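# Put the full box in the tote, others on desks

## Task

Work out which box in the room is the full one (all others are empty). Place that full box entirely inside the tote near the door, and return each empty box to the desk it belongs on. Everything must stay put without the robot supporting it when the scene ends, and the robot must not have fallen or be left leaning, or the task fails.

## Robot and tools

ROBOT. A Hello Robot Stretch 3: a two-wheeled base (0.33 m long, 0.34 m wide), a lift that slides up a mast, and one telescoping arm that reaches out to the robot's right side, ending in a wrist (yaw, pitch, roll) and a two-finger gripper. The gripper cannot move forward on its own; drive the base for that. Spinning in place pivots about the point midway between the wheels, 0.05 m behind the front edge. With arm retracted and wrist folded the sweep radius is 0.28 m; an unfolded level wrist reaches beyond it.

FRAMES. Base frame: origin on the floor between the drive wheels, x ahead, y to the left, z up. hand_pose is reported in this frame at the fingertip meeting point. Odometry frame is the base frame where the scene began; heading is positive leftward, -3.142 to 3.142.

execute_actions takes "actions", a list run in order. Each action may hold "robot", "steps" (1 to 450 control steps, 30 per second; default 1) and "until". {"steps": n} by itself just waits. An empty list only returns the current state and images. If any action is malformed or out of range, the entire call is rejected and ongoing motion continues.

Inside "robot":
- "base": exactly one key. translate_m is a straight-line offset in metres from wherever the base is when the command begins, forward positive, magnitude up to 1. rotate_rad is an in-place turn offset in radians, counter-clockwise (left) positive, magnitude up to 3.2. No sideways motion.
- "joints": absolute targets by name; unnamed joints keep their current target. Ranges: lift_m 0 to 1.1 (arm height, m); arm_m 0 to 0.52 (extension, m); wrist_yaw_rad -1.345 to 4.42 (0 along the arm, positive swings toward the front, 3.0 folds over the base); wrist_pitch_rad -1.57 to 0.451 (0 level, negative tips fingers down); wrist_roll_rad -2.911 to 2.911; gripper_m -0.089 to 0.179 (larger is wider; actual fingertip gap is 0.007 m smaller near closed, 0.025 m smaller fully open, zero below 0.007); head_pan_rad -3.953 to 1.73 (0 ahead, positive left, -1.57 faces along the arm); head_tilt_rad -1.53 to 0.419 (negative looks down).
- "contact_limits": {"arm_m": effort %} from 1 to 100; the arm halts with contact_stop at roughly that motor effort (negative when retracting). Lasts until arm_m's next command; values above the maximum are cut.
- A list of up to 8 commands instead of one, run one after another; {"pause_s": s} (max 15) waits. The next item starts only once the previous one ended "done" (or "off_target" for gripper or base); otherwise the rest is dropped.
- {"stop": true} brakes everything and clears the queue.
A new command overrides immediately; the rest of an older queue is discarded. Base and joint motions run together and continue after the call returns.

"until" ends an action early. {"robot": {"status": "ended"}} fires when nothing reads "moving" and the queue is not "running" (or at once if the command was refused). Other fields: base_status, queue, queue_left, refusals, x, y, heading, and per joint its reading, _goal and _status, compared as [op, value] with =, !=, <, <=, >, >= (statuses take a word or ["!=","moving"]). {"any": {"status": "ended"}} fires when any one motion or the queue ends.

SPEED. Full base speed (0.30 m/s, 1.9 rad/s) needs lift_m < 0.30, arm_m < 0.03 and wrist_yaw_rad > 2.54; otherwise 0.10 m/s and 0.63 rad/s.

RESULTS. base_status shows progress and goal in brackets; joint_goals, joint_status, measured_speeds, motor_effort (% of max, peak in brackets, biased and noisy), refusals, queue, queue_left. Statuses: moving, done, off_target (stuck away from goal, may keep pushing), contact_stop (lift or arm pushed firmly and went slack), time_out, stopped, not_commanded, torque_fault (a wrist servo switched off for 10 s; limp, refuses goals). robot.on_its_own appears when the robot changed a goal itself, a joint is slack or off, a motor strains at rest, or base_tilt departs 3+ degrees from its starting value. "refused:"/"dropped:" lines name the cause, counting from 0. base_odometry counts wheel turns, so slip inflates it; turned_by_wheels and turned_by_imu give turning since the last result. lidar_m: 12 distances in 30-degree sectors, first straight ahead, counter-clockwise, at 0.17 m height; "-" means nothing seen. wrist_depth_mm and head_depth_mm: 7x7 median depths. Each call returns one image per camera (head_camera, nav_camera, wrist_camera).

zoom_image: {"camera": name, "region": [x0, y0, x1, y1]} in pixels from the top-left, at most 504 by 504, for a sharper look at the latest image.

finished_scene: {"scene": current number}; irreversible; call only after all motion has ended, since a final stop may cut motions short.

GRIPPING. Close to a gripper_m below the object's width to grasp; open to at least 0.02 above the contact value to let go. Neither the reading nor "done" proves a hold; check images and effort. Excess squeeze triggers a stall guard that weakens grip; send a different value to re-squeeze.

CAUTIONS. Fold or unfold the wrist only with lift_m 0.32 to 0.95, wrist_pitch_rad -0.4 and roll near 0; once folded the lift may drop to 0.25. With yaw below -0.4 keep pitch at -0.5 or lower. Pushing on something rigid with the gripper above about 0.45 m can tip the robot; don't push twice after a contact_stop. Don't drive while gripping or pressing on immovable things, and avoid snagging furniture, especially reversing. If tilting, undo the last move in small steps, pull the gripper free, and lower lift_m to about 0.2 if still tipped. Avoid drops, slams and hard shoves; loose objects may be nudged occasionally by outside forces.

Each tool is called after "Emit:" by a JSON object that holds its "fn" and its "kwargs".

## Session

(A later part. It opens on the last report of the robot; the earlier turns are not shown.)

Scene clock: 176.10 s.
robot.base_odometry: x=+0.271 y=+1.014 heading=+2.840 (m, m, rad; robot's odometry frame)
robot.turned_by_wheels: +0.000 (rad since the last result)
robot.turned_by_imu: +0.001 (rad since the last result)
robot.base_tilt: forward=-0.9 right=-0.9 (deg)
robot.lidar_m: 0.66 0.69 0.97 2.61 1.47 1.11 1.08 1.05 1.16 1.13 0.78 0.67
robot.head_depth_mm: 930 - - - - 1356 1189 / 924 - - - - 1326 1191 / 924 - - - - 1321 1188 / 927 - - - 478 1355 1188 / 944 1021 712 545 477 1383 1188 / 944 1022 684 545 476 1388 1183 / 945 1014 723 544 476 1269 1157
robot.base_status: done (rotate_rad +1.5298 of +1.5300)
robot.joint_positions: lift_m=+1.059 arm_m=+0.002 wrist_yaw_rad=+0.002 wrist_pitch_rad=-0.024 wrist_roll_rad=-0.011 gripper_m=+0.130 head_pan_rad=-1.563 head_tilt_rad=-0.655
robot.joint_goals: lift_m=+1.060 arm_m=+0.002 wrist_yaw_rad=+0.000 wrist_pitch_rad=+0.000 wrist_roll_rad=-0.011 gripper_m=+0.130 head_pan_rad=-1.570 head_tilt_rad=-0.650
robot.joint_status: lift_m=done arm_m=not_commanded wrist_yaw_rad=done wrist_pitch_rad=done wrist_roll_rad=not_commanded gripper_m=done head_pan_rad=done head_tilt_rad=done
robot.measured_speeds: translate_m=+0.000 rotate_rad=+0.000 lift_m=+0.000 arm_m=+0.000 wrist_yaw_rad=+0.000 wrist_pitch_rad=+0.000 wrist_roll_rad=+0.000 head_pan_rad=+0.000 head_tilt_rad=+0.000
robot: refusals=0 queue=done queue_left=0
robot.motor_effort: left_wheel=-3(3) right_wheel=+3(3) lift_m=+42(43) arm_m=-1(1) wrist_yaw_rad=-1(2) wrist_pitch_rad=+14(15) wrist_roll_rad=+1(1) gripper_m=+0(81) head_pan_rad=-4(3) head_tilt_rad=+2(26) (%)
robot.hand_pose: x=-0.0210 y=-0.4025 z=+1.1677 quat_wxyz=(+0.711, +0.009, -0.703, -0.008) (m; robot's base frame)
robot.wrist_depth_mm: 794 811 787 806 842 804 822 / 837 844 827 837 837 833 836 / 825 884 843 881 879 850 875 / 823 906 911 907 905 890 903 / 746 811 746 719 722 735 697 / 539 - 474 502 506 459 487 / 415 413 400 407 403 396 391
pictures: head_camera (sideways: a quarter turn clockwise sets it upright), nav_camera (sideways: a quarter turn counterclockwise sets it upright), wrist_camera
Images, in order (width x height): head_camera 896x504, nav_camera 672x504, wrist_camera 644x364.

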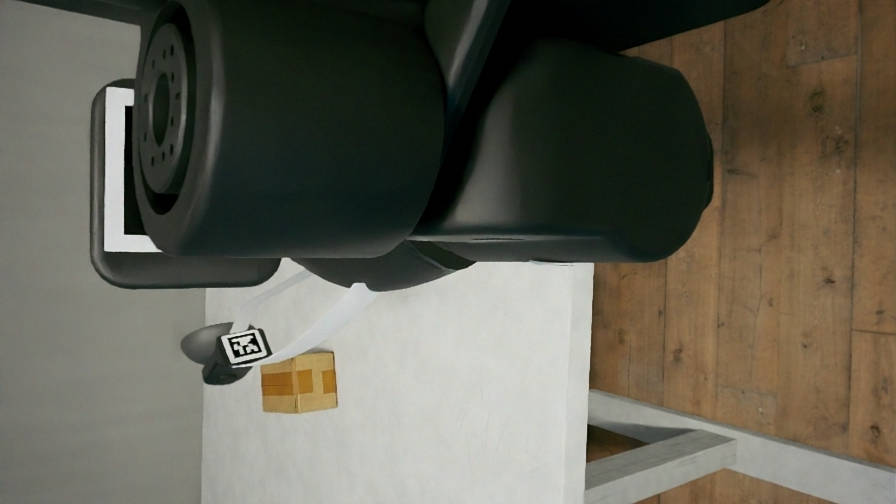

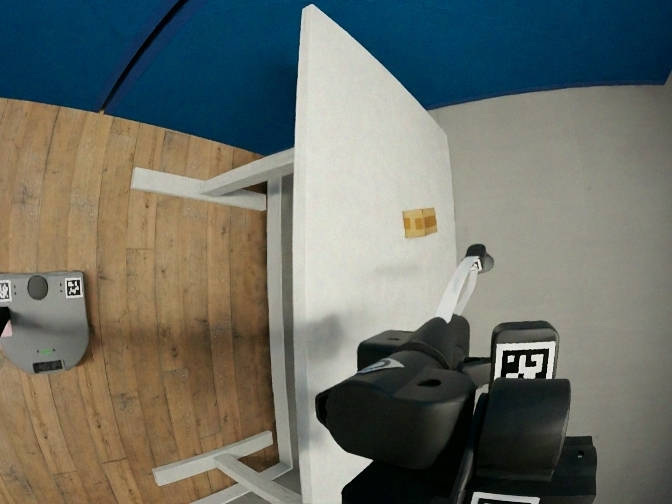

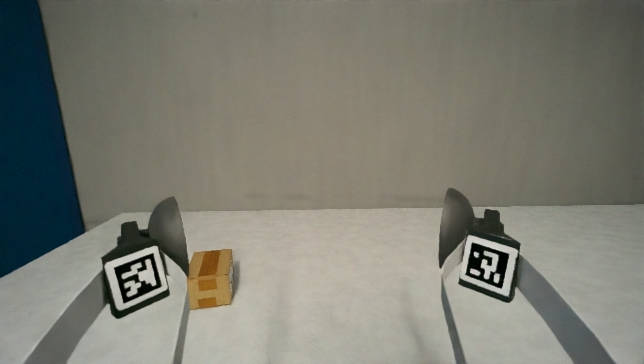

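Emit:
{"fn": "execute_actions", "kwargs": {"actions": [{"robot": {"base": {"translate_m": 0.155}, "joints": {"lift_m": 0.93}}, "steps": 300, "until": {"robot": {"status": "ended"}}}]}}

Scene clock: 191.50 s.
robot.base_odometry: x=+0.123 y=+1.061 heading=+2.840 (m, m, rad; robot's odometry frame)
robot.turned_by_wheels: +0.000 (rad since the last result)
robot.turned_by_imu: +0.001 (rad since the last result)
robot.base_tilt: forward=-0.8 right=-0.9 (deg)
robot.lidar_m: 0.50 0.53 0.74 2.61 1.68 1.27 1.23 1.18 1.16 0.75 0.68 0.51
robot.head_depth_mm: 943 1021 736 549 - - - / 942 1022 732 529 479 - - / 943 1021 731 579 - - - / 946 1026 690 567 - 1354 1189 / 948 1021 729 526 478 1384 1184 / 954 1016 727 546 476 1290 1160 / 954 1029 723 544 1291 1347 1185
robot.base_status: done (translate_m +0.1550 of +0.1550)
robot.joint_positions: lift_m=+0.931 arm_m=+0.002 wrist_yaw_rad=+0.001 wrist_pitch_rad=-0.024 wrist_roll_rad=-0.011 gripper_m=+0.130 head_pan_rad=-1.563 head_tilt_rad=-0.655
robot.joint_goals: lift_m=+0.930 arm_m=+0.002 wrist_yaw_rad=+0.000 wrist_pitch_rad=+0.000 wrist_roll_rad=-0.011 gripper_m=+0.130 head_pan_rad=-1.570 head_tilt_rad=-0.650
robot.joint_status: lift_m=done arm_m=not_commanded wrist_yaw_rad=done wrist_pitch_rad=done wrist_roll_rad=not_commanded gripper_m=done head_pan_rad=done head_tilt_rad=done
robot.measured_speeds: translate_m=+0.000 rotate_rad=+0.000 lift_m=+0.000 arm_m=+0.000 wrist_yaw_rad=+0.000 wrist_pitch_rad=+0.000 wrist_roll_rad=+0.000 head_pan_rad=+0.000 head_tilt_rad=+0.000
robot: refusals=0 queue=done queue_left=0
robot.motor_effort: left_wheel=-2(3) right_wheel=+2(4) lift_m=+12(43) arm_m=-1(1) wrist_yaw_rad=+0(2) wrist_pitch_rad=+14(14) wrist_roll_rad=+1(0) gripper_m=+0(0) head_pan_rad=-4(4) head_tilt_rad=+2(2) (%)
robot.hand_pose: x=-0.0211 y=-0.4025 z=+1.0393 quat_wxyz=(+0.711, +0.009, -0.703, -0.008) (m; robot's base frame)
robot.wrist_depth_mm: 647 797 794 823 823 826 807 / 627 811 840 850 837 838 856 / 616 871 876 877 896 868 869 / 621 762 667 513 636 618 599 / 415 437 398 393 391 411 374 / 307 - 280 281 278 246 272 / 224 222 219 217 216 214 212
pictures: head_camera (sideways: a quarter turn clockwise sets it upright), nav_camera (sideways: a quarter turn counterclockwise sets it upright), wrist_camera
Images, in order (width x height): head_camera 896x504, nav_camera 672x504, wrist_camera 644x364.

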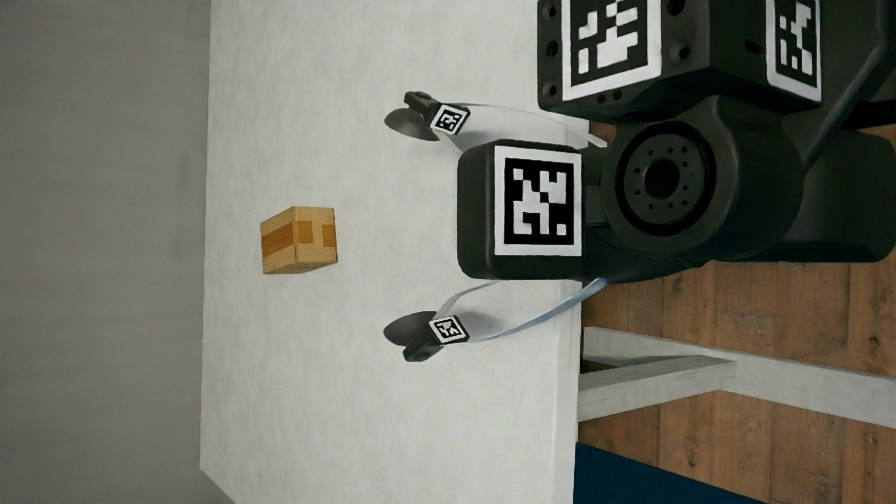

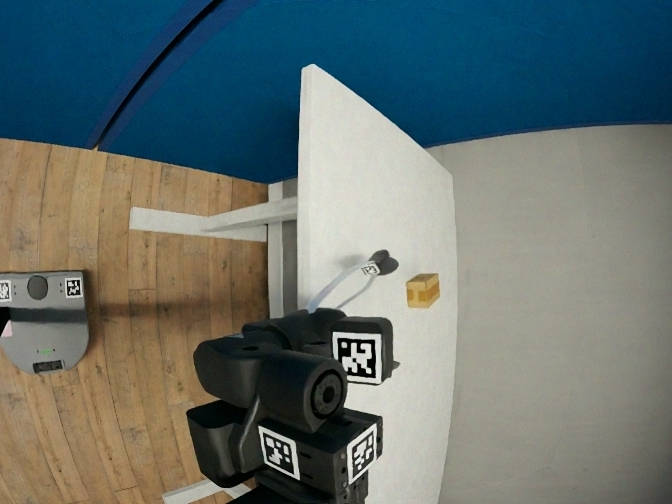

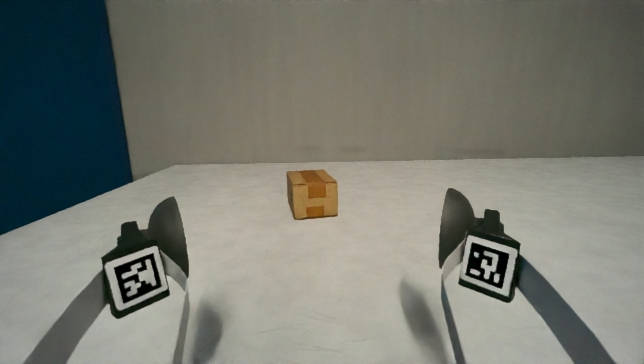

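Emit:
{"fn": "execute_actions", "kwargs": {"actions": [{"robot": {"joints": {"lift_m": 0.88, "arm_m": 0.2}}, "steps": 300, "until": {"robot": {"status": "ended"}}}]}}

Scene clock: 211.93 s.
robot.base_odometry: x=+0.123 y=+1.061 heading=+2.840 (m, m, rad; robot's odometry frame)
robot.turned_by_wheels: +0.000 (rad since the last result)
robot.turned_by_imu: -0.022 (rad since the last result)
robot.base_tilt: forward=-0.8 right=-1.0 (deg)
robot.lidar_m: 0.50 0.53 0.73 2.61 1.71 1.27 1.23 1.17 1.17 1.13 0.70 0.52
robot.head_depth_mm: 945 1024 750 - - 1349 1195 / 947 1022 784 - 1548 1398 1190 / 948 1025 784 - 1578 1393 1194 / 947 1020 703 - 1544 1395 1193 / 946 1021 742 553 482 1385 1188 / 944 1022 740 552 483 1268 1165 / 942 1018 738 550 481 1358 1185
robot.base_status: done (translate_m +0.1550 of +0.1550)
robot.joint_positions: lift_m=+0.882 arm_m=+0.199 wrist_yaw_rad=+0.000 wrist_pitch_rad=+0.008 wrist_roll_rad=-0.012 gripper_m=+0.130 head_pan_rad=-1.565 head_tilt_rad=-0.647
robot.joint_goals: lift_m=+0.882 arm_m=+0.200 wrist_yaw_rad=+0.000 wrist_pitch_rad=+0.000 wrist_roll_rad=-0.012 gripper_m=+0.130 head_pan_rad=-1.570 head_tilt_rad=-0.650
robot.joint_status: lift_m=contact_stop arm_m=done wrist_yaw_rad=done wrist_pitch_rad=done wrist_roll_rad=not_commanded gripper_m=done head_pan_rad=done head_tilt_rad=done
robot.measured_speeds: translate_m=+0.000 rotate_rad=+0.000 lift_m=+0.000 arm_m=+0.000 wrist_yaw_rad=+0.000 wrist_pitch_rad=+0.000 wrist_roll_rad=+0.000 head_pan_rad=+0.000 head_tilt_rad=+0.000
robot: refusals=0 queue=dropped queue_left=0
robot.on_its_own: lift_m is slack since a contact_stop, until your next command for it
robot.motor_effort: left_wheel=+0(17) right_wheel=+1(23) lift_m=+27(27) arm_m=+6(21) wrist_yaw_rad=+1(4) wrist_pitch_rad=-4(78) wrist_roll_rad=+1(8) gripper_m=+1(0) head_pan_rad=-3(3) head_tilt_rad=-2(2) (%)
robot.hand_pose: x=-0.0215 y=-0.6008 z=+0.9987 quat_wxyz=(+0.712, -0.003, -0.703, +0.002) (m; robot's base frame)
robot.wrist_depth_mm: 628 647 623 634 641 651 656 / 646 641 653 664 676 680 658 / 651 676 676 701 691 675 717 / 598 567 559 527 509 499 490 / 320 344 282 237 296 312 285 / 217 - 212 208 208 183 203 / - 163 161 160 159 157 155
pictures: head_camera (sideways: a quarter turn clockwise sets it upright), nav_camera (sideways: a quarter turn counterclockwise sets it upright), wrist_camera
Images, in order (width x height): head_camera 896x504, nav_camera 672x504, wrist_camera 644x364.

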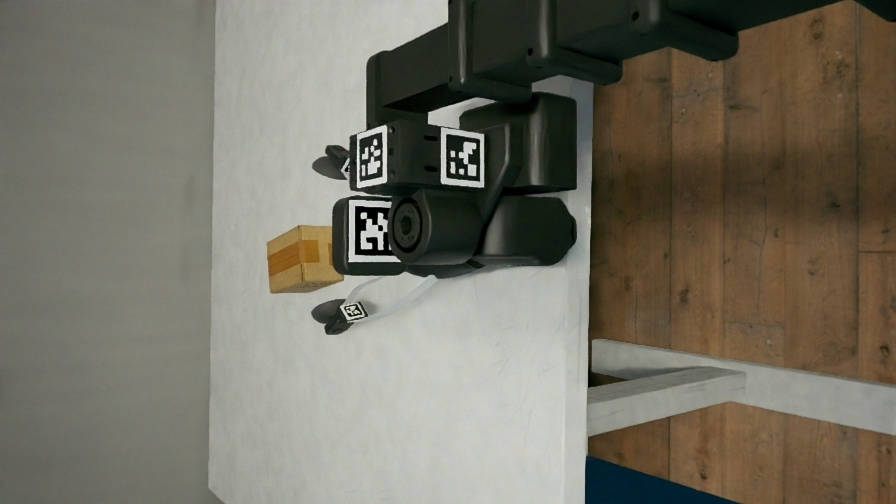

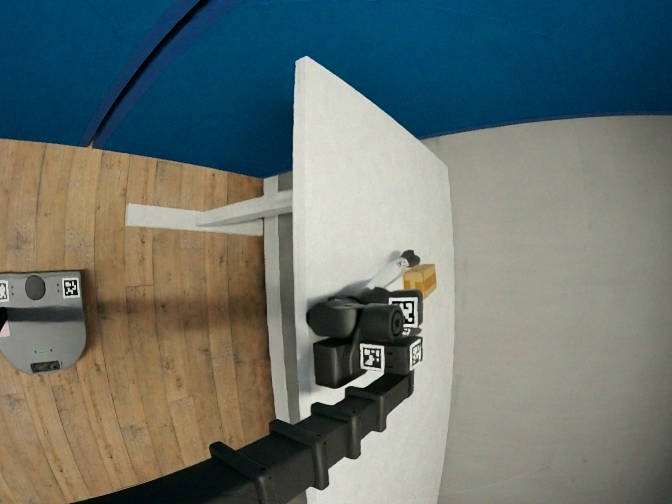

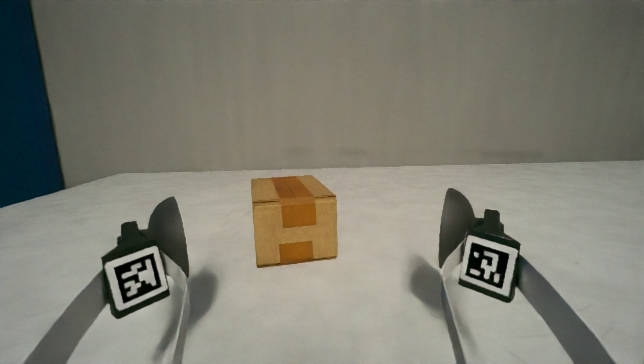

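Emit:
{"fn": "execute_actions", "kwargs": {"actions": [{"robot": [{"joints": {"lift_m": 0.92, "wrist_pitch_rad": -0.22, "gripper_m": 0.16}, "base": {"translate_m": 0.02}}, {"joints": {"arm_m": 0.32}}], "steps": 300, "until": {"robot": {"status": "ended"}}}]}}

Scene clock: 229.37 s.
robot.base_odometry: x=+0.104 y=+1.066 heading=+2.840 (m, m, rad; robot's odometry frame)
robot.turned_by_wheels: +0.000 (rad since the last result)
robot.turned_by_imu: +0.001 (rad since the last result)
robot.base_tilt: forward=-0.8 right=-0.7 (deg)
robot.lidar_m: 0.48 0.51 0.70 2.60 1.74 1.29 1.25 1.19 1.17 0.75 0.67 0.50
robot.head_depth_mm: 942 1020 826 - 477 1394 1194 / 947 1023 - 535 483 1401 1189 / 947 1041 - 544 483 1390 1195 / 943 1025 - 534 482 1388 1190 / 947 1022 741 552 482 1396 1187 / 947 1024 738 551 481 1266 1156 / 941 1021 738 549 480 1360 1184
robot.base_status: done (translate_m +0.0200 of +0.0200)
robot.joint_positions: lift_m=+0.919 arm_m=+0.320 wrist_yaw_rad=-0.001 wrist_pitch_rad=-0.237 wrist_roll_rad=-0.012 gripper_m=+0.160 head_pan_rad=-1.565 head_tilt_rad=-0.647
robot.joint_goals: lift_m=+0.920 arm_m=+0.320 wrist_yaw_rad=+0.000 wrist_pitch_rad=-0.220 wrist_roll_rad=-0.012 gripper_m=+0.160 head_pan_rad=-1.570 head_tilt_rad=-0.650
robot.joint_status: lift_m=done arm_m=done wrist_yaw_rad=done wrist_pitch_rad=done wrist_roll_rad=not_commanded gripper_m=done head_pan_rad=done head_tilt_rad=done
robot.measured_speeds: translate_m=+0.000 rotate_rad=+0.000 lift_m=+0.000 arm_m=+0.000 wrist_yaw_rad=+0.000 wrist_pitch_rad=+0.000 wrist_roll_rad=+0.000 head_pan_rad=+0.000 head_tilt_rad=+0.000
robot: refusals=0 queue=done queue_left=0
robot.motor_effort: left_wheel=+0(3) right_wheel=+0(9) lift_m=+42(42) arm_m=+2(8) wrist_yaw_rad=+0(4) wrist_pitch_rad=+10(29) wrist_roll_rad=+1(1) gripper_m=+0(84) head_pan_rad=-3(3) head_tilt_rad=+0(1) (%)
robot.hand_pose: x=-0.0217 y=-0.7081 z=+0.9743 quat_wxyz=(+0.706, +0.084, -0.698, -0.084) (m; robot's base frame)
robot.wrist_depth_mm: 483 500 507 507 513 520 529 / 531 538 545 549 557 550 557 / 411 406 403 396 394 389 381 / 274 269 252 153 265 265 261 / 205 212 193 118 127 209 199 / - 160 163 123 150 154 163 / 132 135 135 131 134 134 133
pictures: head_camera (sideways: a quarter turn clockwise sets it upright), nav_camera (sideways: a quarter turn counterclockwise sets it upright), wrist_camera
Images, in order (width x height): head_camera 896x504, nav_camera 672x504, wrist_camera 644x364.

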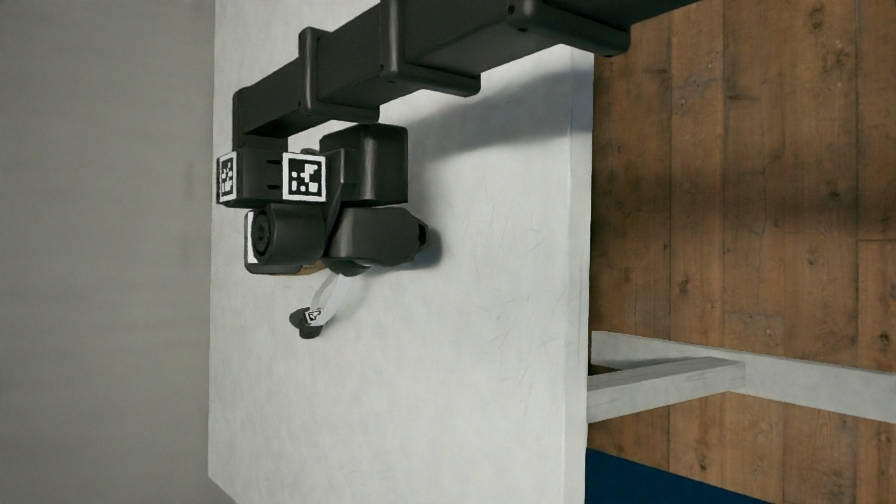

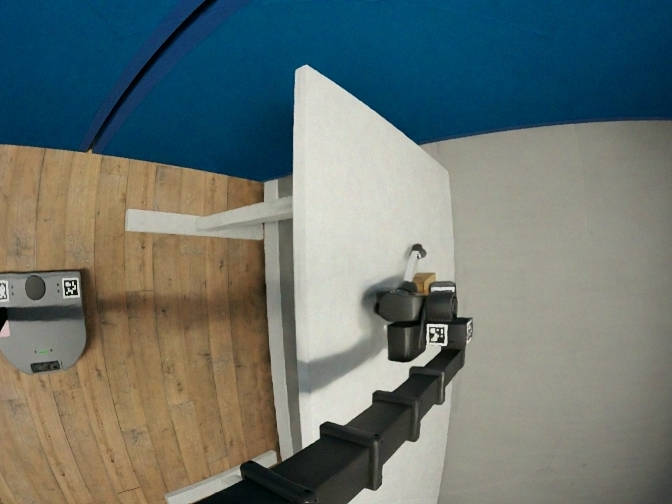

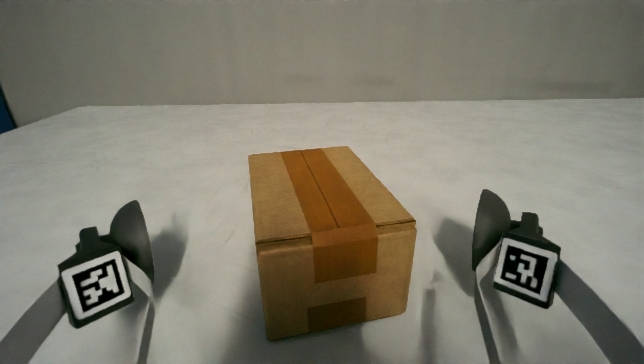

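Emit:
{"fn": "execute_actions", "kwargs": {"actions": [{"robot": [{"joints": {"arm_m": 0.345}}, {"joints": {"gripper_m": 0.03}}], "steps": 200, "until": {"robot": {"status": "ended"}}}]}}

Scene clock: 238.27 s.
robot.base_odometry: x=+0.104 y=+1.066 heading=+2.840 (m, m, rad; robot's odometry frame)
robot.turned_by_wheels: +0.000 (rad since the last result)
robot.turned_by_imu: +0.001 (rad since the last result)
robot.base_tilt: forward=-0.9 right=-0.9 (deg)
robot.lidar_m: 0.48 0.51 0.70 2.61 1.74 1.29 1.25 1.19 1.17 0.75 0.67 0.50
robot.head_depth_mm: 943 1022 829 - 1015 1400 1193 / 946 1040 - 534 484 1395 1193 / 945 1038 - 554 483 1389 1190 / 944 1025 - 553 482 1395 1188 / 941 1023 740 552 482 1390 1190 / 946 1021 741 551 481 1271 1156 / 946 1022 738 550 481 1359 1187
robot.base_status: done (translate_m +0.0200 of +0.0200)
robot.joint_positions: lift_m=+0.919 arm_m=+0.345 wrist_yaw_rad=-0.001 wrist_pitch_rad=-0.237 wrist_roll_rad=-0.012 gripper_m=+0.031 head_pan_rad=-1.565 head_tilt_rad=-0.647
robot.joint_goals: lift_m=+0.920 arm_m=+0.345 wrist_yaw_rad=+0.000 wrist_pitch_rad=-0.220 wrist_roll_rad=-0.012 gripper_m=+0.030 head_pan_rad=-1.570 head_tilt_rad=-0.650
robot.joint_status: lift_m=done arm_m=done wrist_yaw_rad=done wrist_pitch_rad=done wrist_roll_rad=not_commanded gripper_m=done head_pan_rad=done head_tilt_rad=done
robot.measured_speeds: translate_m=+0.000 rotate_rad=+0.000 lift_m=+0.000 arm_m=+0.000 wrist_yaw_rad=+0.000 wrist_pitch_rad=+0.000 wrist_roll_rad=+0.000 head_pan_rad=+0.000 head_tilt_rad=+0.000
robot: refusals=0 queue=done queue_left=0
robot.motor_effort: left_wheel=+0(0) right_wheel=+0(1) lift_m=+42(42) arm_m=+2(3) wrist_yaw_rad=+1(1) wrist_pitch_rad=+10(10) wrist_roll_rad=+1(1) gripper_m=-24(97) head_pan_rad=-2(2) head_tilt_rad=-1(0) (%)
robot.hand_pose: x=-0.0217 y=-0.7331 z=+0.9743 quat_wxyz=(+0.706, +0.084, -0.698, -0.084) (m; robot's base frame)
robot.wrist_depth_mm: 476 477 487 481 491 483 504 / 506 512 518 523 522 523 547 / 412 406 408 397 392 391 389 / 273 273 251 152 266 263 261 / 206 205 115 115 114 200 197 / 163 169 95 97 101 161 159 / 141 135 102 104 126 134 133
pictures: head_camera (sideways: a quarter turn clockwise sets it upright), nav_camera (sideways: a quarter turn counterclockwise sets it upright), wrist_camera
Images, in order (width x height): head_camera 896x504, nav_camera 672x504, wrist_camera 644x364.

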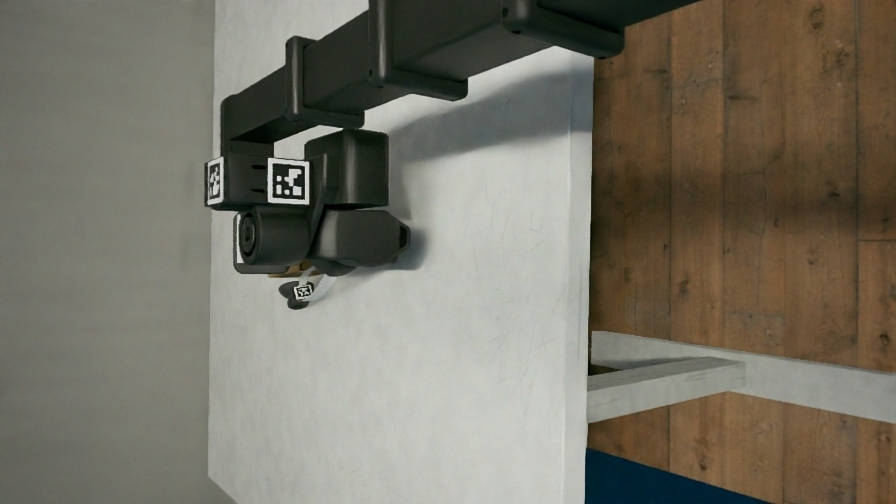

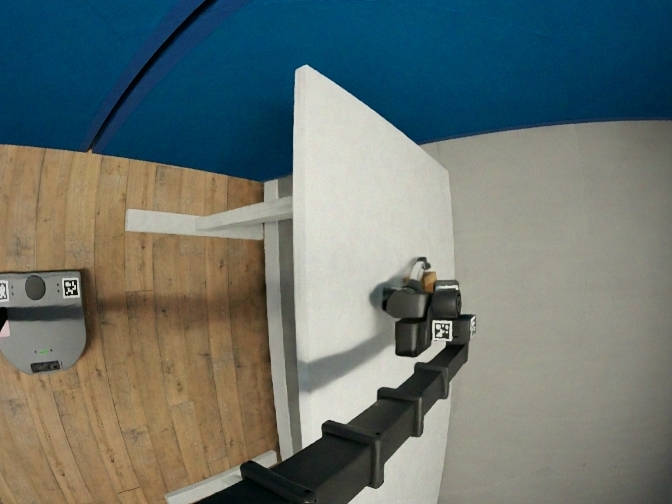

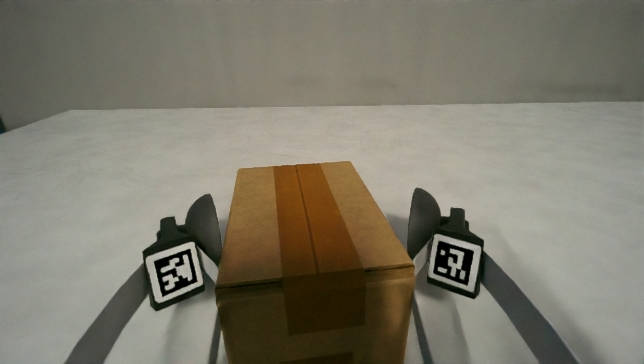

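Emit:
{"fn": "execute_actions", "kwargs": {"actions": [{"robot": {"joints": {"lift_m": 0.98}}, "steps": 120, "until": {"robot": {"status": "ended"}}}, {"steps": 20}]}}

Scene clock: 243.20 s.
robot.base_odometry: x=+0.104 y=+1.066 heading=+2.840 (m, m, rad; robot's odometry frame)
robot.turned_by_wheels: +0.000 (rad since the last result)
robot.turned_by_imu: +0.001 (rad since the last result)
robot.base_tilt: forward=-0.8 right=-0.8 (deg)
robot.lidar_m: 0.48 0.50 0.70 2.60 1.73 1.29 1.25 1.19 1.17 0.75 0.67 0.50
robot.head_depth_mm: 946 1023 - 555 469 1400 1193 / 947 - 711 554 484 1394 1193 / 946 - 692 554 483 1392 1193 / 944 1006 677 552 483 1390 1191 / 944 1023 740 552 481 1389 1188 / 944 1022 738 550 482 1266 1159 / 946 1021 738 550 480 1352 1188
robot.base_status: done (translate_m +0.0200 of +0.0200)
robot.joint_positions: lift_m=+0.979 arm_m=+0.345 wrist_yaw_rad=-0.001 wrist_pitch_rad=-0.239 wrist_roll_rad=-0.012 gripper_m=+0.034 head_pan_rad=-1.565 head_tilt_rad=-0.647
robot.joint_goals: lift_m=+0.980 arm_m=+0.345 wrist_yaw_rad=+0.000 wrist_pitch_rad=-0.220 wrist_roll_rad=-0.012 gripper_m=+0.033 head_pan_rad=-1.570 head_tilt_rad=-0.650
robot.joint_status: lift_m=done arm_m=done wrist_yaw_rad=done wrist_pitch_rad=done wrist_roll_rad=not_commanded gripper_m=done head_pan_rad=done head_tilt_rad=done
robot.measured_speeds: translate_m=+0.000 rotate_rad=+0.000 lift_m=+0.000 arm_m=+0.000 wrist_yaw_rad=+0.000 wrist_pitch_rad=+0.000 wrist_roll_rad=+0.000 head_pan_rad=+0.000 head_tilt_rad=+0.000
robot: refusals=0 queue=done queue_left=0
robot.motor_effort: left_wheel=+1(1) right_wheel=+0(0) lift_m=+41(43) arm_m=+2(2) wrist_yaw_rad=+1(1) wrist_pitch_rad=+11(11) wrist_roll_rad=+1(1) gripper_m=-20(22) head_pan_rad=-2(3) head_tilt_rad=-1(2) (%)
robot.hand_pose: x=-0.0217 y=-0.7330 z=+1.0339 quat_wxyz=(+0.706, +0.085, -0.698, -0.084) (m; robot's base frame)
robot.wrist_depth_mm: 479 474 479 491 493 492 492 / 503 514 508 508 520 530 528 / 537 543 544 562 563 549 561 / 415 409 383 152 393 399 394 / 308 305 116 114 115 301 303 / 248 256 95 98 101 238 242 / 209 206 102 104 190 202 202
pictures: head_camera (sideways: a quarter turn clockwise sets it upright), nav_camera (sideways: a quarter turn counterclockwise sets it upright), wrist_camera
Images, in order (width x height): head_camera 896x504, nav_camera 672x504, wrist_camera 644x364.

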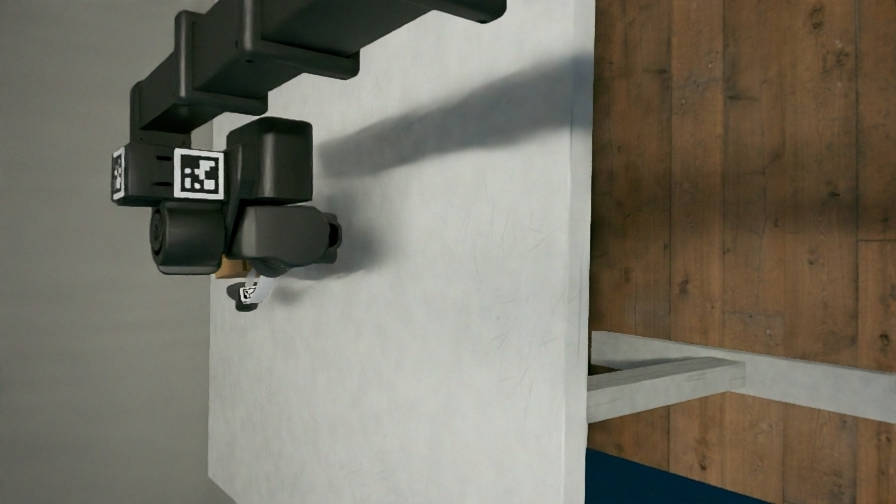

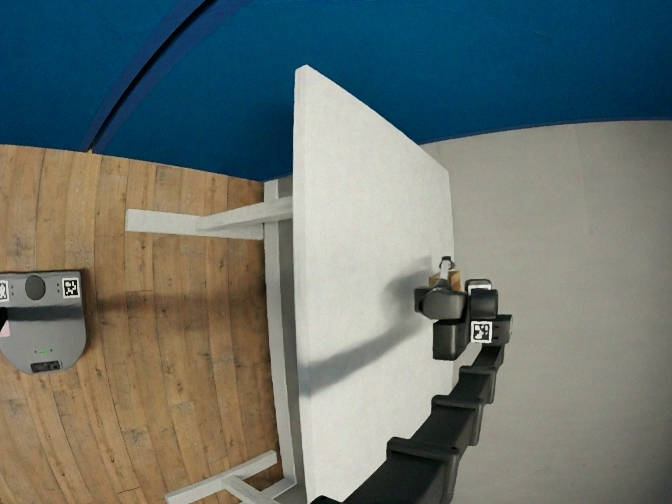

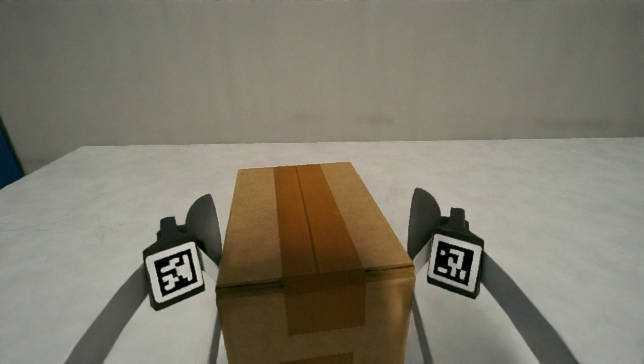

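Emit:
{"fn": "execute_actions", "kwargs": {"actions": [{"robot": [{"joints": {"lift_m": 0.921}}, {"joints": {"gripper_m": 0.14}}, {"joints": {"arm_m": 0.0, "lift_m": 0.95}}], "steps": 400, "until": {"robot": {"status": "ended"}}}]}}

Scene clock: 252.73 s.
robot.base_odometry: x=+0.104 y=+1.066 heading=+2.840 (m, m, rad; robot's odometry frame)
robot.turned_by_wheels: +0.000 (rad since the last result)
robot.turned_by_imu: +0.002 (rad since the last result)
robot.base_tilt: forward=-0.9 right=-0.9 (deg)
robot.lidar_m: 0.48 0.50 0.70 2.60 1.74 1.29 1.25 1.19 1.17 0.75 0.67 0.50
robot.head_depth_mm: 945 1023 749 565 - - - / 945 1023 747 577 - - - / 945 1024 744 576 - - - / 947 1021 686 574 - 1359 1194 / 944 1019 740 573 482 1394 1189 / 945 1021 739 552 482 1266 1155 / 946 1020 738 550 480 1358 1189
robot.base_status: done (translate_m +0.0200 of +0.0200)
robot.joint_positions: lift_m=+0.949 arm_m=+0.002 wrist_yaw_rad=+0.000 wrist_pitch_rad=-0.239 wrist_roll_rad=-0.012 gripper_m=+0.140 head_pan_rad=-1.565 head_tilt_rad=-0.647
robot.joint_goals: lift_m=+0.950 arm_m=+0.000 wrist_yaw_rad=+0.000 wrist_pitch_rad=-0.220 wrist_roll_rad=-0.012 gripper_m=+0.140 head_pan_rad=-1.570 head_tilt_rad=-0.650
robot.joint_status: lift_m=done arm_m=done wrist_yaw_rad=done wrist_pitch_rad=done wrist_roll_rad=not_commanded gripper_m=done head_pan_rad=done head_tilt_rad=done
robot.measured_speeds: translate_m=+0.000 rotate_rad=+0.000 lift_m=+0.000 arm_m=+0.000 wrist_yaw_rad=+0.000 wrist_pitch_rad=+0.000 wrist_roll_rad=+0.000 head_pan_rad=+0.000 head_tilt_rad=+0.000
robot: refusals=0 queue=done queue_left=0
robot.motor_effort: left_wheel=+0(0) right_wheel=+0(0) lift_m=+42(44) arm_m=-3(0) wrist_yaw_rad=+0(0) wrist_pitch_rad=+11(11) wrist_roll_rad=+1(1) gripper_m=+0(81) head_pan_rad=-2(2) head_tilt_rad=-1(1) (%)
robot.hand_pose: x=-0.0216 y=-0.3904 z=+1.0038 quat_wxyz=(+0.706, +0.085, -0.698, -0.084) (m; robot's base frame)
robot.wrist_depth_mm: 645 796 773 785 789 786 805 / 629 824 835 804 824 864 849 / 569 518 509 434 502 494 488 / 344 340 341 339 338 334 333 / 261 272 257 256 252 263 252 / 211 - 204 203 204 194 201 / 169 172 171 171 170 169 168
pictures: head_camera (sideways: a quarter turn clockwise sets it upright), nav_camera (sideways: a quarter turn counterclockwise sets it upright), wrist_camera
Images, in order (width x height): head_camera 896x504, nav_camera 672x504, wrist_camera 644x364.

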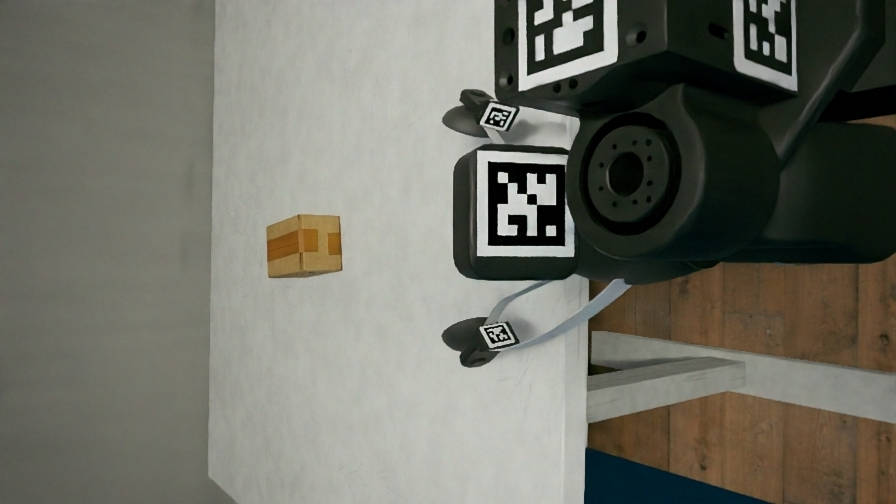

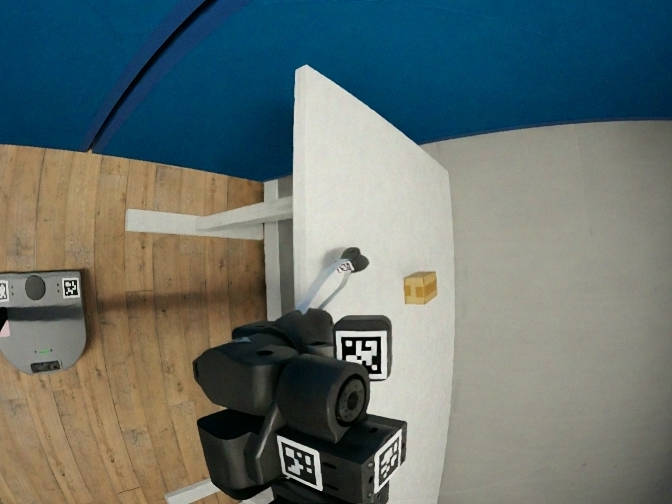

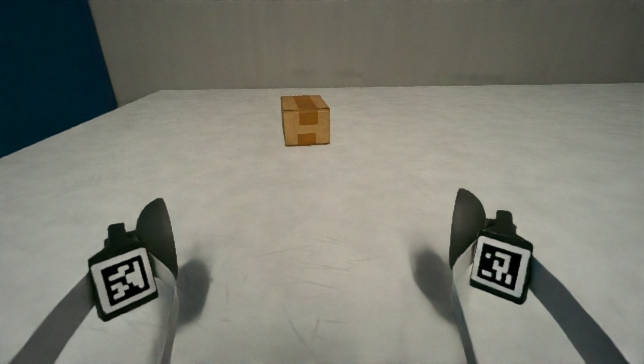

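Emit:
{"fn": "execute_actions", "kwargs": {"actions": [{"robot": {"base": {"translate_m": -0.85}}, "steps": 450, "until": {"robot": {"status": "ended"}}}]}}

Scene clock: 268.37 s.
robot.base_odometry: x=+0.915 y=+0.814 heading=+2.840 (m, m, rad; robot's odometry frame)
robot.turned_by_wheels: +0.000 (rad since the last result)
robot.turned_by_imu: +0.001 (rad since the last result)
robot.base_tilt: forward=-0.9 right=-1.0 (deg)
robot.lidar_m: 1.34 1.40 1.93 1.46 0.56 0.41 0.40 0.42 0.58 0.66 1.17 1.25
robot.head_depth_mm: 929 1023 748 567 - - - / 930 1008 746 576 - - - / 930 1007 744 575 - - - / 931 1009 708 574 - 1362 1190 / 927 1007 703 574 453 1387 1190 / 930 1006 740 552 453 1386 1188 / 928 1005 737 550 452 1390 1189
robot.base_status: done (translate_m -0.8500 of -0.8500)
robot.joint_positions: lift_m=+0.949 arm_m=+0.002 wrist_yaw_rad=+0.000 wrist_pitch_rad=-0.239 wrist_roll_rad=-0.012 gripper_m=+0.140 head_pan_rad=-1.565 head_tilt_rad=-0.647
robot.joint_goals: lift_m=+0.950 arm_m=+0.000 wrist_yaw_rad=+0.000 wrist_pitch_rad=-0.220 wrist_roll_rad=-0.012 gripper_m=+0.140 head_pan_rad=-1.570 head_tilt_rad=-0.650
robot.joint_status: lift_m=done arm_m=done wrist_yaw_rad=done wrist_pitch_rad=done wrist_roll_rad=not_commanded gripper_m=done head_pan_rad=done head_tilt_rad=done
robot.measured_speeds: translate_m=+0.000 rotate_rad=+0.000 lift_m=+0.000 arm_m=+0.000 wrist_yaw_rad=+0.000 wrist_pitch_rad=+0.000 wrist_roll_rad=+0.000 head_pan_rad=+0.000 head_tilt_rad=+0.000
robot: refusals=0 queue=done queue_left=0
robot.motor_effort: left_wheel=+0(4) right_wheel=+0(2) lift_m=+42(42) arm_m=-3(3) wrist_yaw_rad=+1(1) wrist_pitch_rad=+11(11) wrist_roll_rad=+1(1) gripper_m=+0(1) head_pan_rad=-2(3) head_tilt_rad=-1(1) (%)
robot.hand_pose: x=-0.0216 y=-0.3904 z=+1.0038 quat_wxyz=(+0.706, +0.085, -0.698, -0.084) (m; robot's base frame)
robot.wrist_depth_mm: 757 749 785 803 770 639 432 / 822 818 803 826 811 652 434 / 519 518 441 479 492 533 440 / 342 345 340 334 335 332 388 / 258 274 255 254 255 264 251 / 211 - 205 205 201 195 201 / 168 172 170 171 170 168 168
pictures: head_camera (sideways: a quarter turn clockwise sets it upright), nav_camera (sideways: a quarter turn counterclockwise sets it upright), wrist_camera
Images, in order (width x height): head_camera 896x504, nav_camera 672x504, wrist_camera 644x364.

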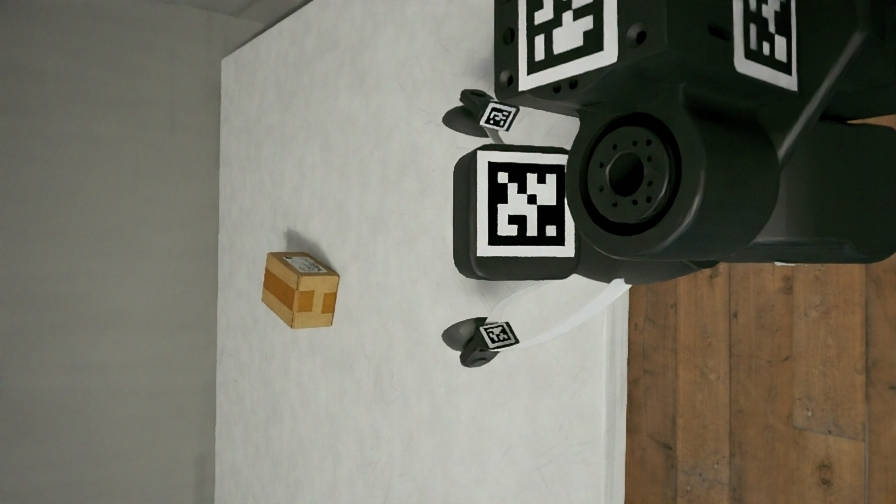

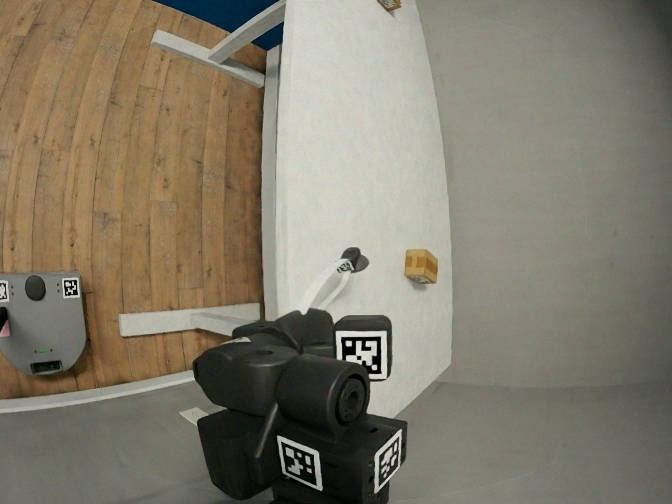

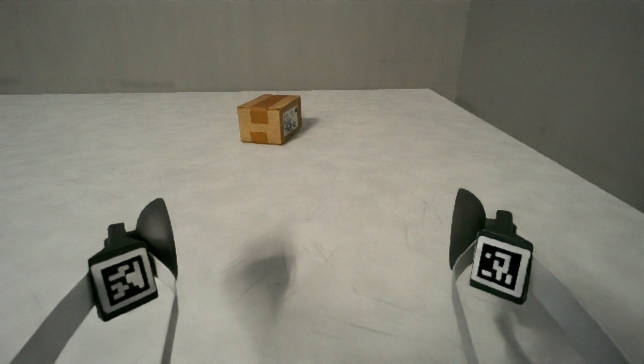

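Emit:
{"fn": "execute_actions", "kwargs": {"actions": [{"robot": [{"joints": {"lift_m": 0.92, "gripper_m": 0.16}, "base": {"translate_m": 0.07}}, {"joints": {"arm_m": 0.3}}], "steps": 300, "until": {"robot": {"status": "ended"}}}]}}

Scene clock: 279.80 s.
robot.base_odometry: x=+0.849 y=+0.835 heading=+2.840 (m, m, rad; robot's odometry frame)
robot.turned_by_wheels: +0.000 (rad since the last result)
robot.turned_by_imu: +0.001 (rad since the last result)
robot.base_tilt: forward=-0.9 right=-0.8 (deg)
robot.lidar_m: 1.26 1.32 1.83 1.71 0.66 0.48 0.47 0.49 0.68 1.12 1.17 1.20
robot.head_depth_mm: 932 1008 831 - 456 1327 1173 / 932 1007 - 535 454 1307 1188 / 932 1023 - 534 454 1387 1193 / 931 1009 - 533 454 1393 1190 / 930 1009 741 551 452 1391 1192 / 930 1006 741 550 452 1387 1187 / 929 1008 739 551 452 1396 1187
robot.base_status: done (translate_m +0.0700 of +0.0700)
robot.joint_positions: lift_m=+0.921 arm_m=+0.300 wrist_yaw_rad=+0.000 wrist_pitch_rad=-0.239 wrist_roll_rad=-0.012 gripper_m=+0.160 head_pan_rad=-1.565 head_tilt_rad=-0.647
robot.joint_goals: lift_m=+0.920 arm_m=+0.300 wrist_yaw_rad=+0.000 wrist_pitch_rad=-0.220 wrist_roll_rad=-0.012 gripper_m=+0.160 head_pan_rad=-1.570 head_tilt_rad=-0.650
robot.joint_status: lift_m=done arm_m=done wrist_yaw_rad=done wrist_pitch_rad=done wrist_roll_rad=not_commanded gripper_m=done head_pan_rad=done head_tilt_rad=done
robot.measured_speeds: translate_m=+0.000 rotate_rad=+0.000 lift_m=+0.000 arm_m=+0.000 wrist_yaw_rad=+0.000 wrist_pitch_rad=+0.000 wrist_roll_rad=+0.000 head_pan_rad=+0.000 head_tilt_rad=+0.000
robot: refusals=0 queue=done queue_left=0
robot.motor_effort: left_wheel=+1(4) right_wheel=+1(3) lift_m=+11(42) arm_m=+2(3) wrist_yaw_rad=+1(0) wrist_pitch_rad=+11(11) wrist_roll_rad=+1(1) gripper_m=+0(79) head_pan_rad=-2(2) head_tilt_rad=+1(0) (%)
robot.hand_pose: x=-0.0215 y=-0.6880 z=+0.9754 quat_wxyz=(+0.706, +0.085, -0.698, -0.084) (m; robot's base frame)
robot.wrist_depth_mm: 510 506 511 510 513 524 522 / 533 528 547 543 550 564 532 / 418 400 407 399 391 390 389 / 276 271 271 155 251 266 266 / 209 216 205 156 192 211 201 / - 161 164 162 158 156 165 / 134 136 136 136 135 135 135
pictures: head_camera (sideways: a quarter turn clockwise sets it upright), nav_camera (sideways: a quarter turn counterclockwise sets it upright), wrist_camera
Images, in order (width x height): head_camera 896x504, nav_camera 672x504, wrist_camera 644x364.

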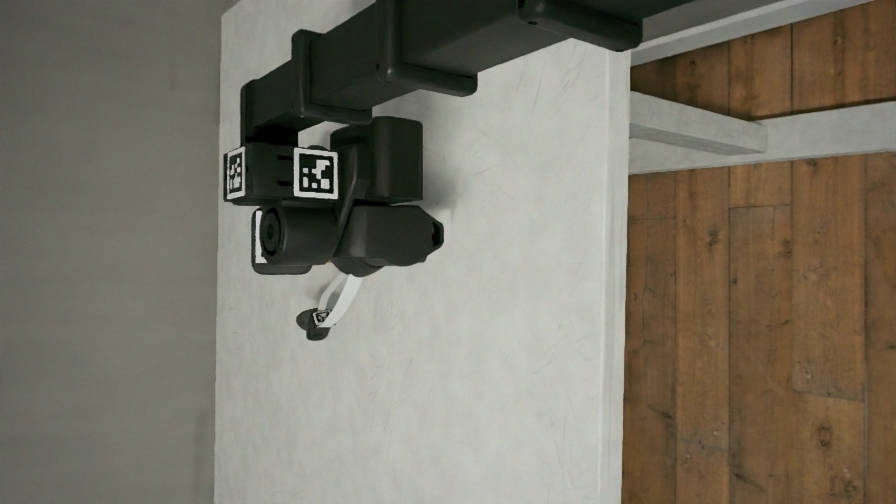

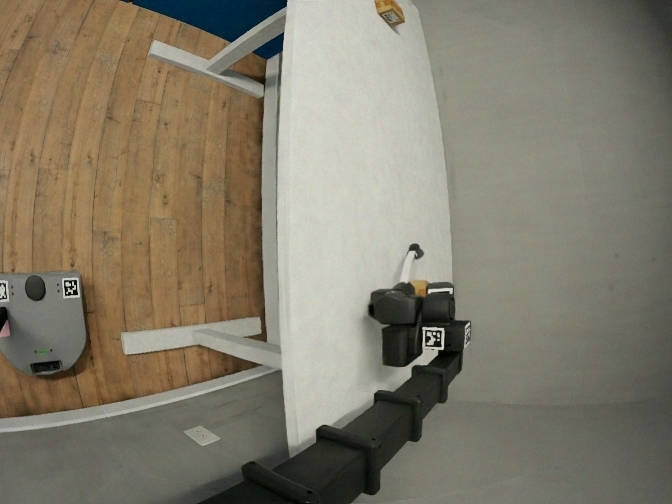

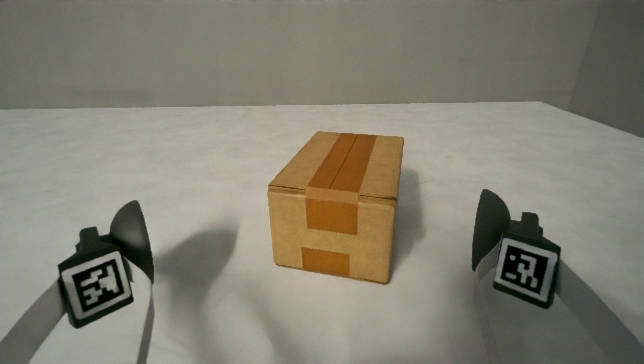

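Emit:
{"fn": "execute_actions", "kwargs": {"actions": [{"robot": [{"joints": {"arm_m": 0.36}}, {"joints": {"gripper_m": 0.03}}, {"joints": {"lift_m": 0.98}}], "steps": 300, "until": {"robot": {"status": "ended"}}}, {"steps": 20}]}}

Scene clock: 288.20 s.
robot.base_odometry: x=+0.849 y=+0.835 heading=+2.840 (m, m, rad; robot's odometry frame)
robot.turned_by_wheels: +0.000 (rad since the last result)
robot.turned_by_imu: +0.001 (rad since the last result)
robot.base_tilt: forward=-0.8 right=-0.9 (deg)
robot.lidar_m: 1.26 1.32 1.83 1.71 0.65 0.48 0.47 0.49 0.68 1.12 1.16 1.20
robot.head_depth_mm: 931 1009 - 556 443 1327 1174 / 932 - 710 554 455 1300 1183 / 931 - 694 554 454 1388 1196 / 932 994 693 552 454 1394 1192 / 931 1006 740 552 452 1395 1191 / 932 1007 741 550 453 1392 1186 / 932 1008 739 550 452 1383 1185
robot.base_status: done (translate_m +0.0700 of +0.0700)
robot.joint_positions: lift_m=+0.979 arm_m=+0.360 wrist_yaw_rad=+0.000 wrist_pitch_rad=-0.240 wrist_roll_rad=-0.012 gripper_m=+0.037 head_pan_rad=-1.565 head_tilt_rad=-0.647
robot.joint_goals: lift_m=+0.980 arm_m=+0.360 wrist_yaw_rad=+0.000 wrist_pitch_rad=-0.220 wrist_roll_rad=-0.012 gripper_m=+0.036 head_pan_rad=-1.570 head_tilt_rad=-0.650
robot.joint_status: lift_m=done arm_m=done wrist_yaw_rad=done wrist_pitch_rad=done wrist_roll_rad=not_commanded gripper_m=done head_pan_rad=done head_tilt_rad=done
robot.measured_speeds: translate_m=+0.000 rotate_rad=+0.000 lift_m=+0.000 arm_m=+0.000 wrist_yaw_rad=+0.000 wrist_pitch_rad=+0.000 wrist_roll_rad=+0.000 head_pan_rad=+0.000 head_tilt_rad=+0.000
robot: refusals=0 queue=done queue_left=0
robot.on_its_own: gripper_m is held at +0.036, not at your +0.030, by its stall guard, which is not easing now
robot.motor_effort: left_wheel=+0(1) right_wheel=+0(0) lift_m=+42(44) arm_m=+2(0) wrist_yaw_rad=+0(0) wrist_pitch_rad=+12(12) wrist_roll_rad=+1(1) gripper_m=-19(97) head_pan_rad=-2(3) head_tilt_rad=+0(1) (%)
robot.hand_pose: x=-0.0215 y=-0.7478 z=+1.0335 quat_wxyz=(+0.706, +0.085, -0.698, -0.085) (m; robot's base frame)
robot.wrist_depth_mm: 454 448 457 465 464 467 471 / 476 482 488 485 487 500 489 / 512 510 523 521 518 528 523 / 409 399 402 155 370 393 392 / 308 316 124 117 116 300 296 / 248 257 102 97 97 239 241 / 208 205 113 102 145 201 201
pictures: head_camera (sideways: a quarter turn clockwise sets it upright), nav_camera (sideways: a quarter turn counterclockwise sets it upright), wrist_camera
Images, in order (width x height): head_camera 896x504, nav_camera 672x504, wrist_camera 644x364.

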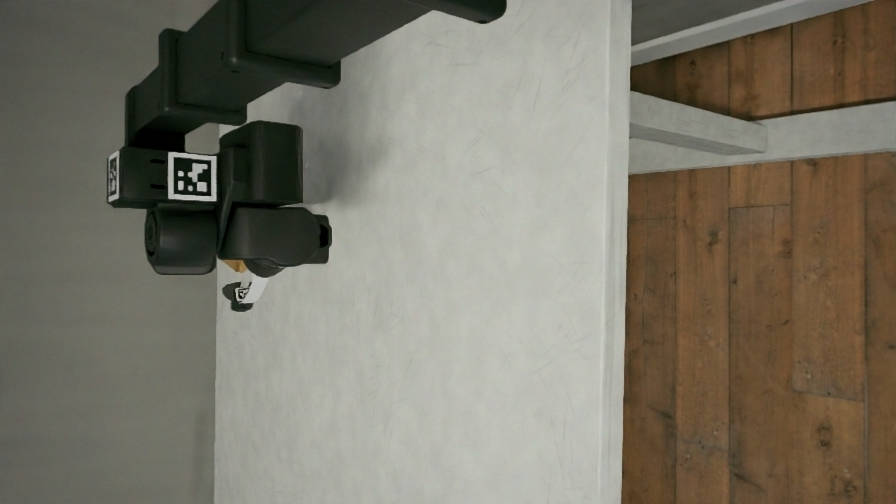

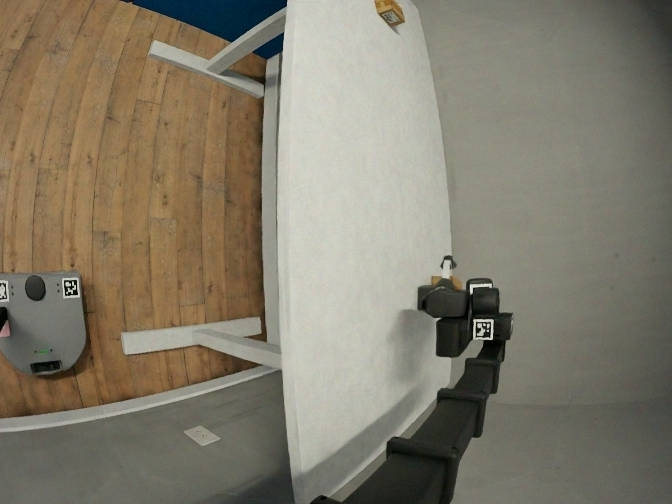

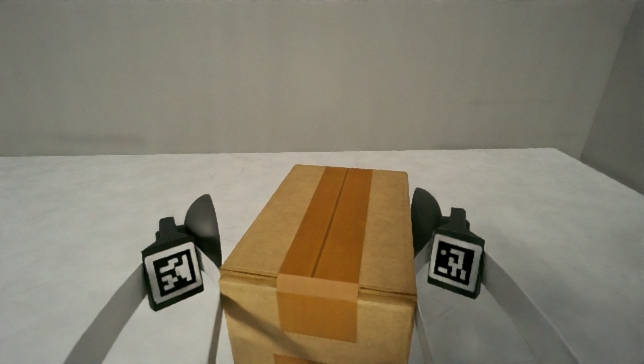

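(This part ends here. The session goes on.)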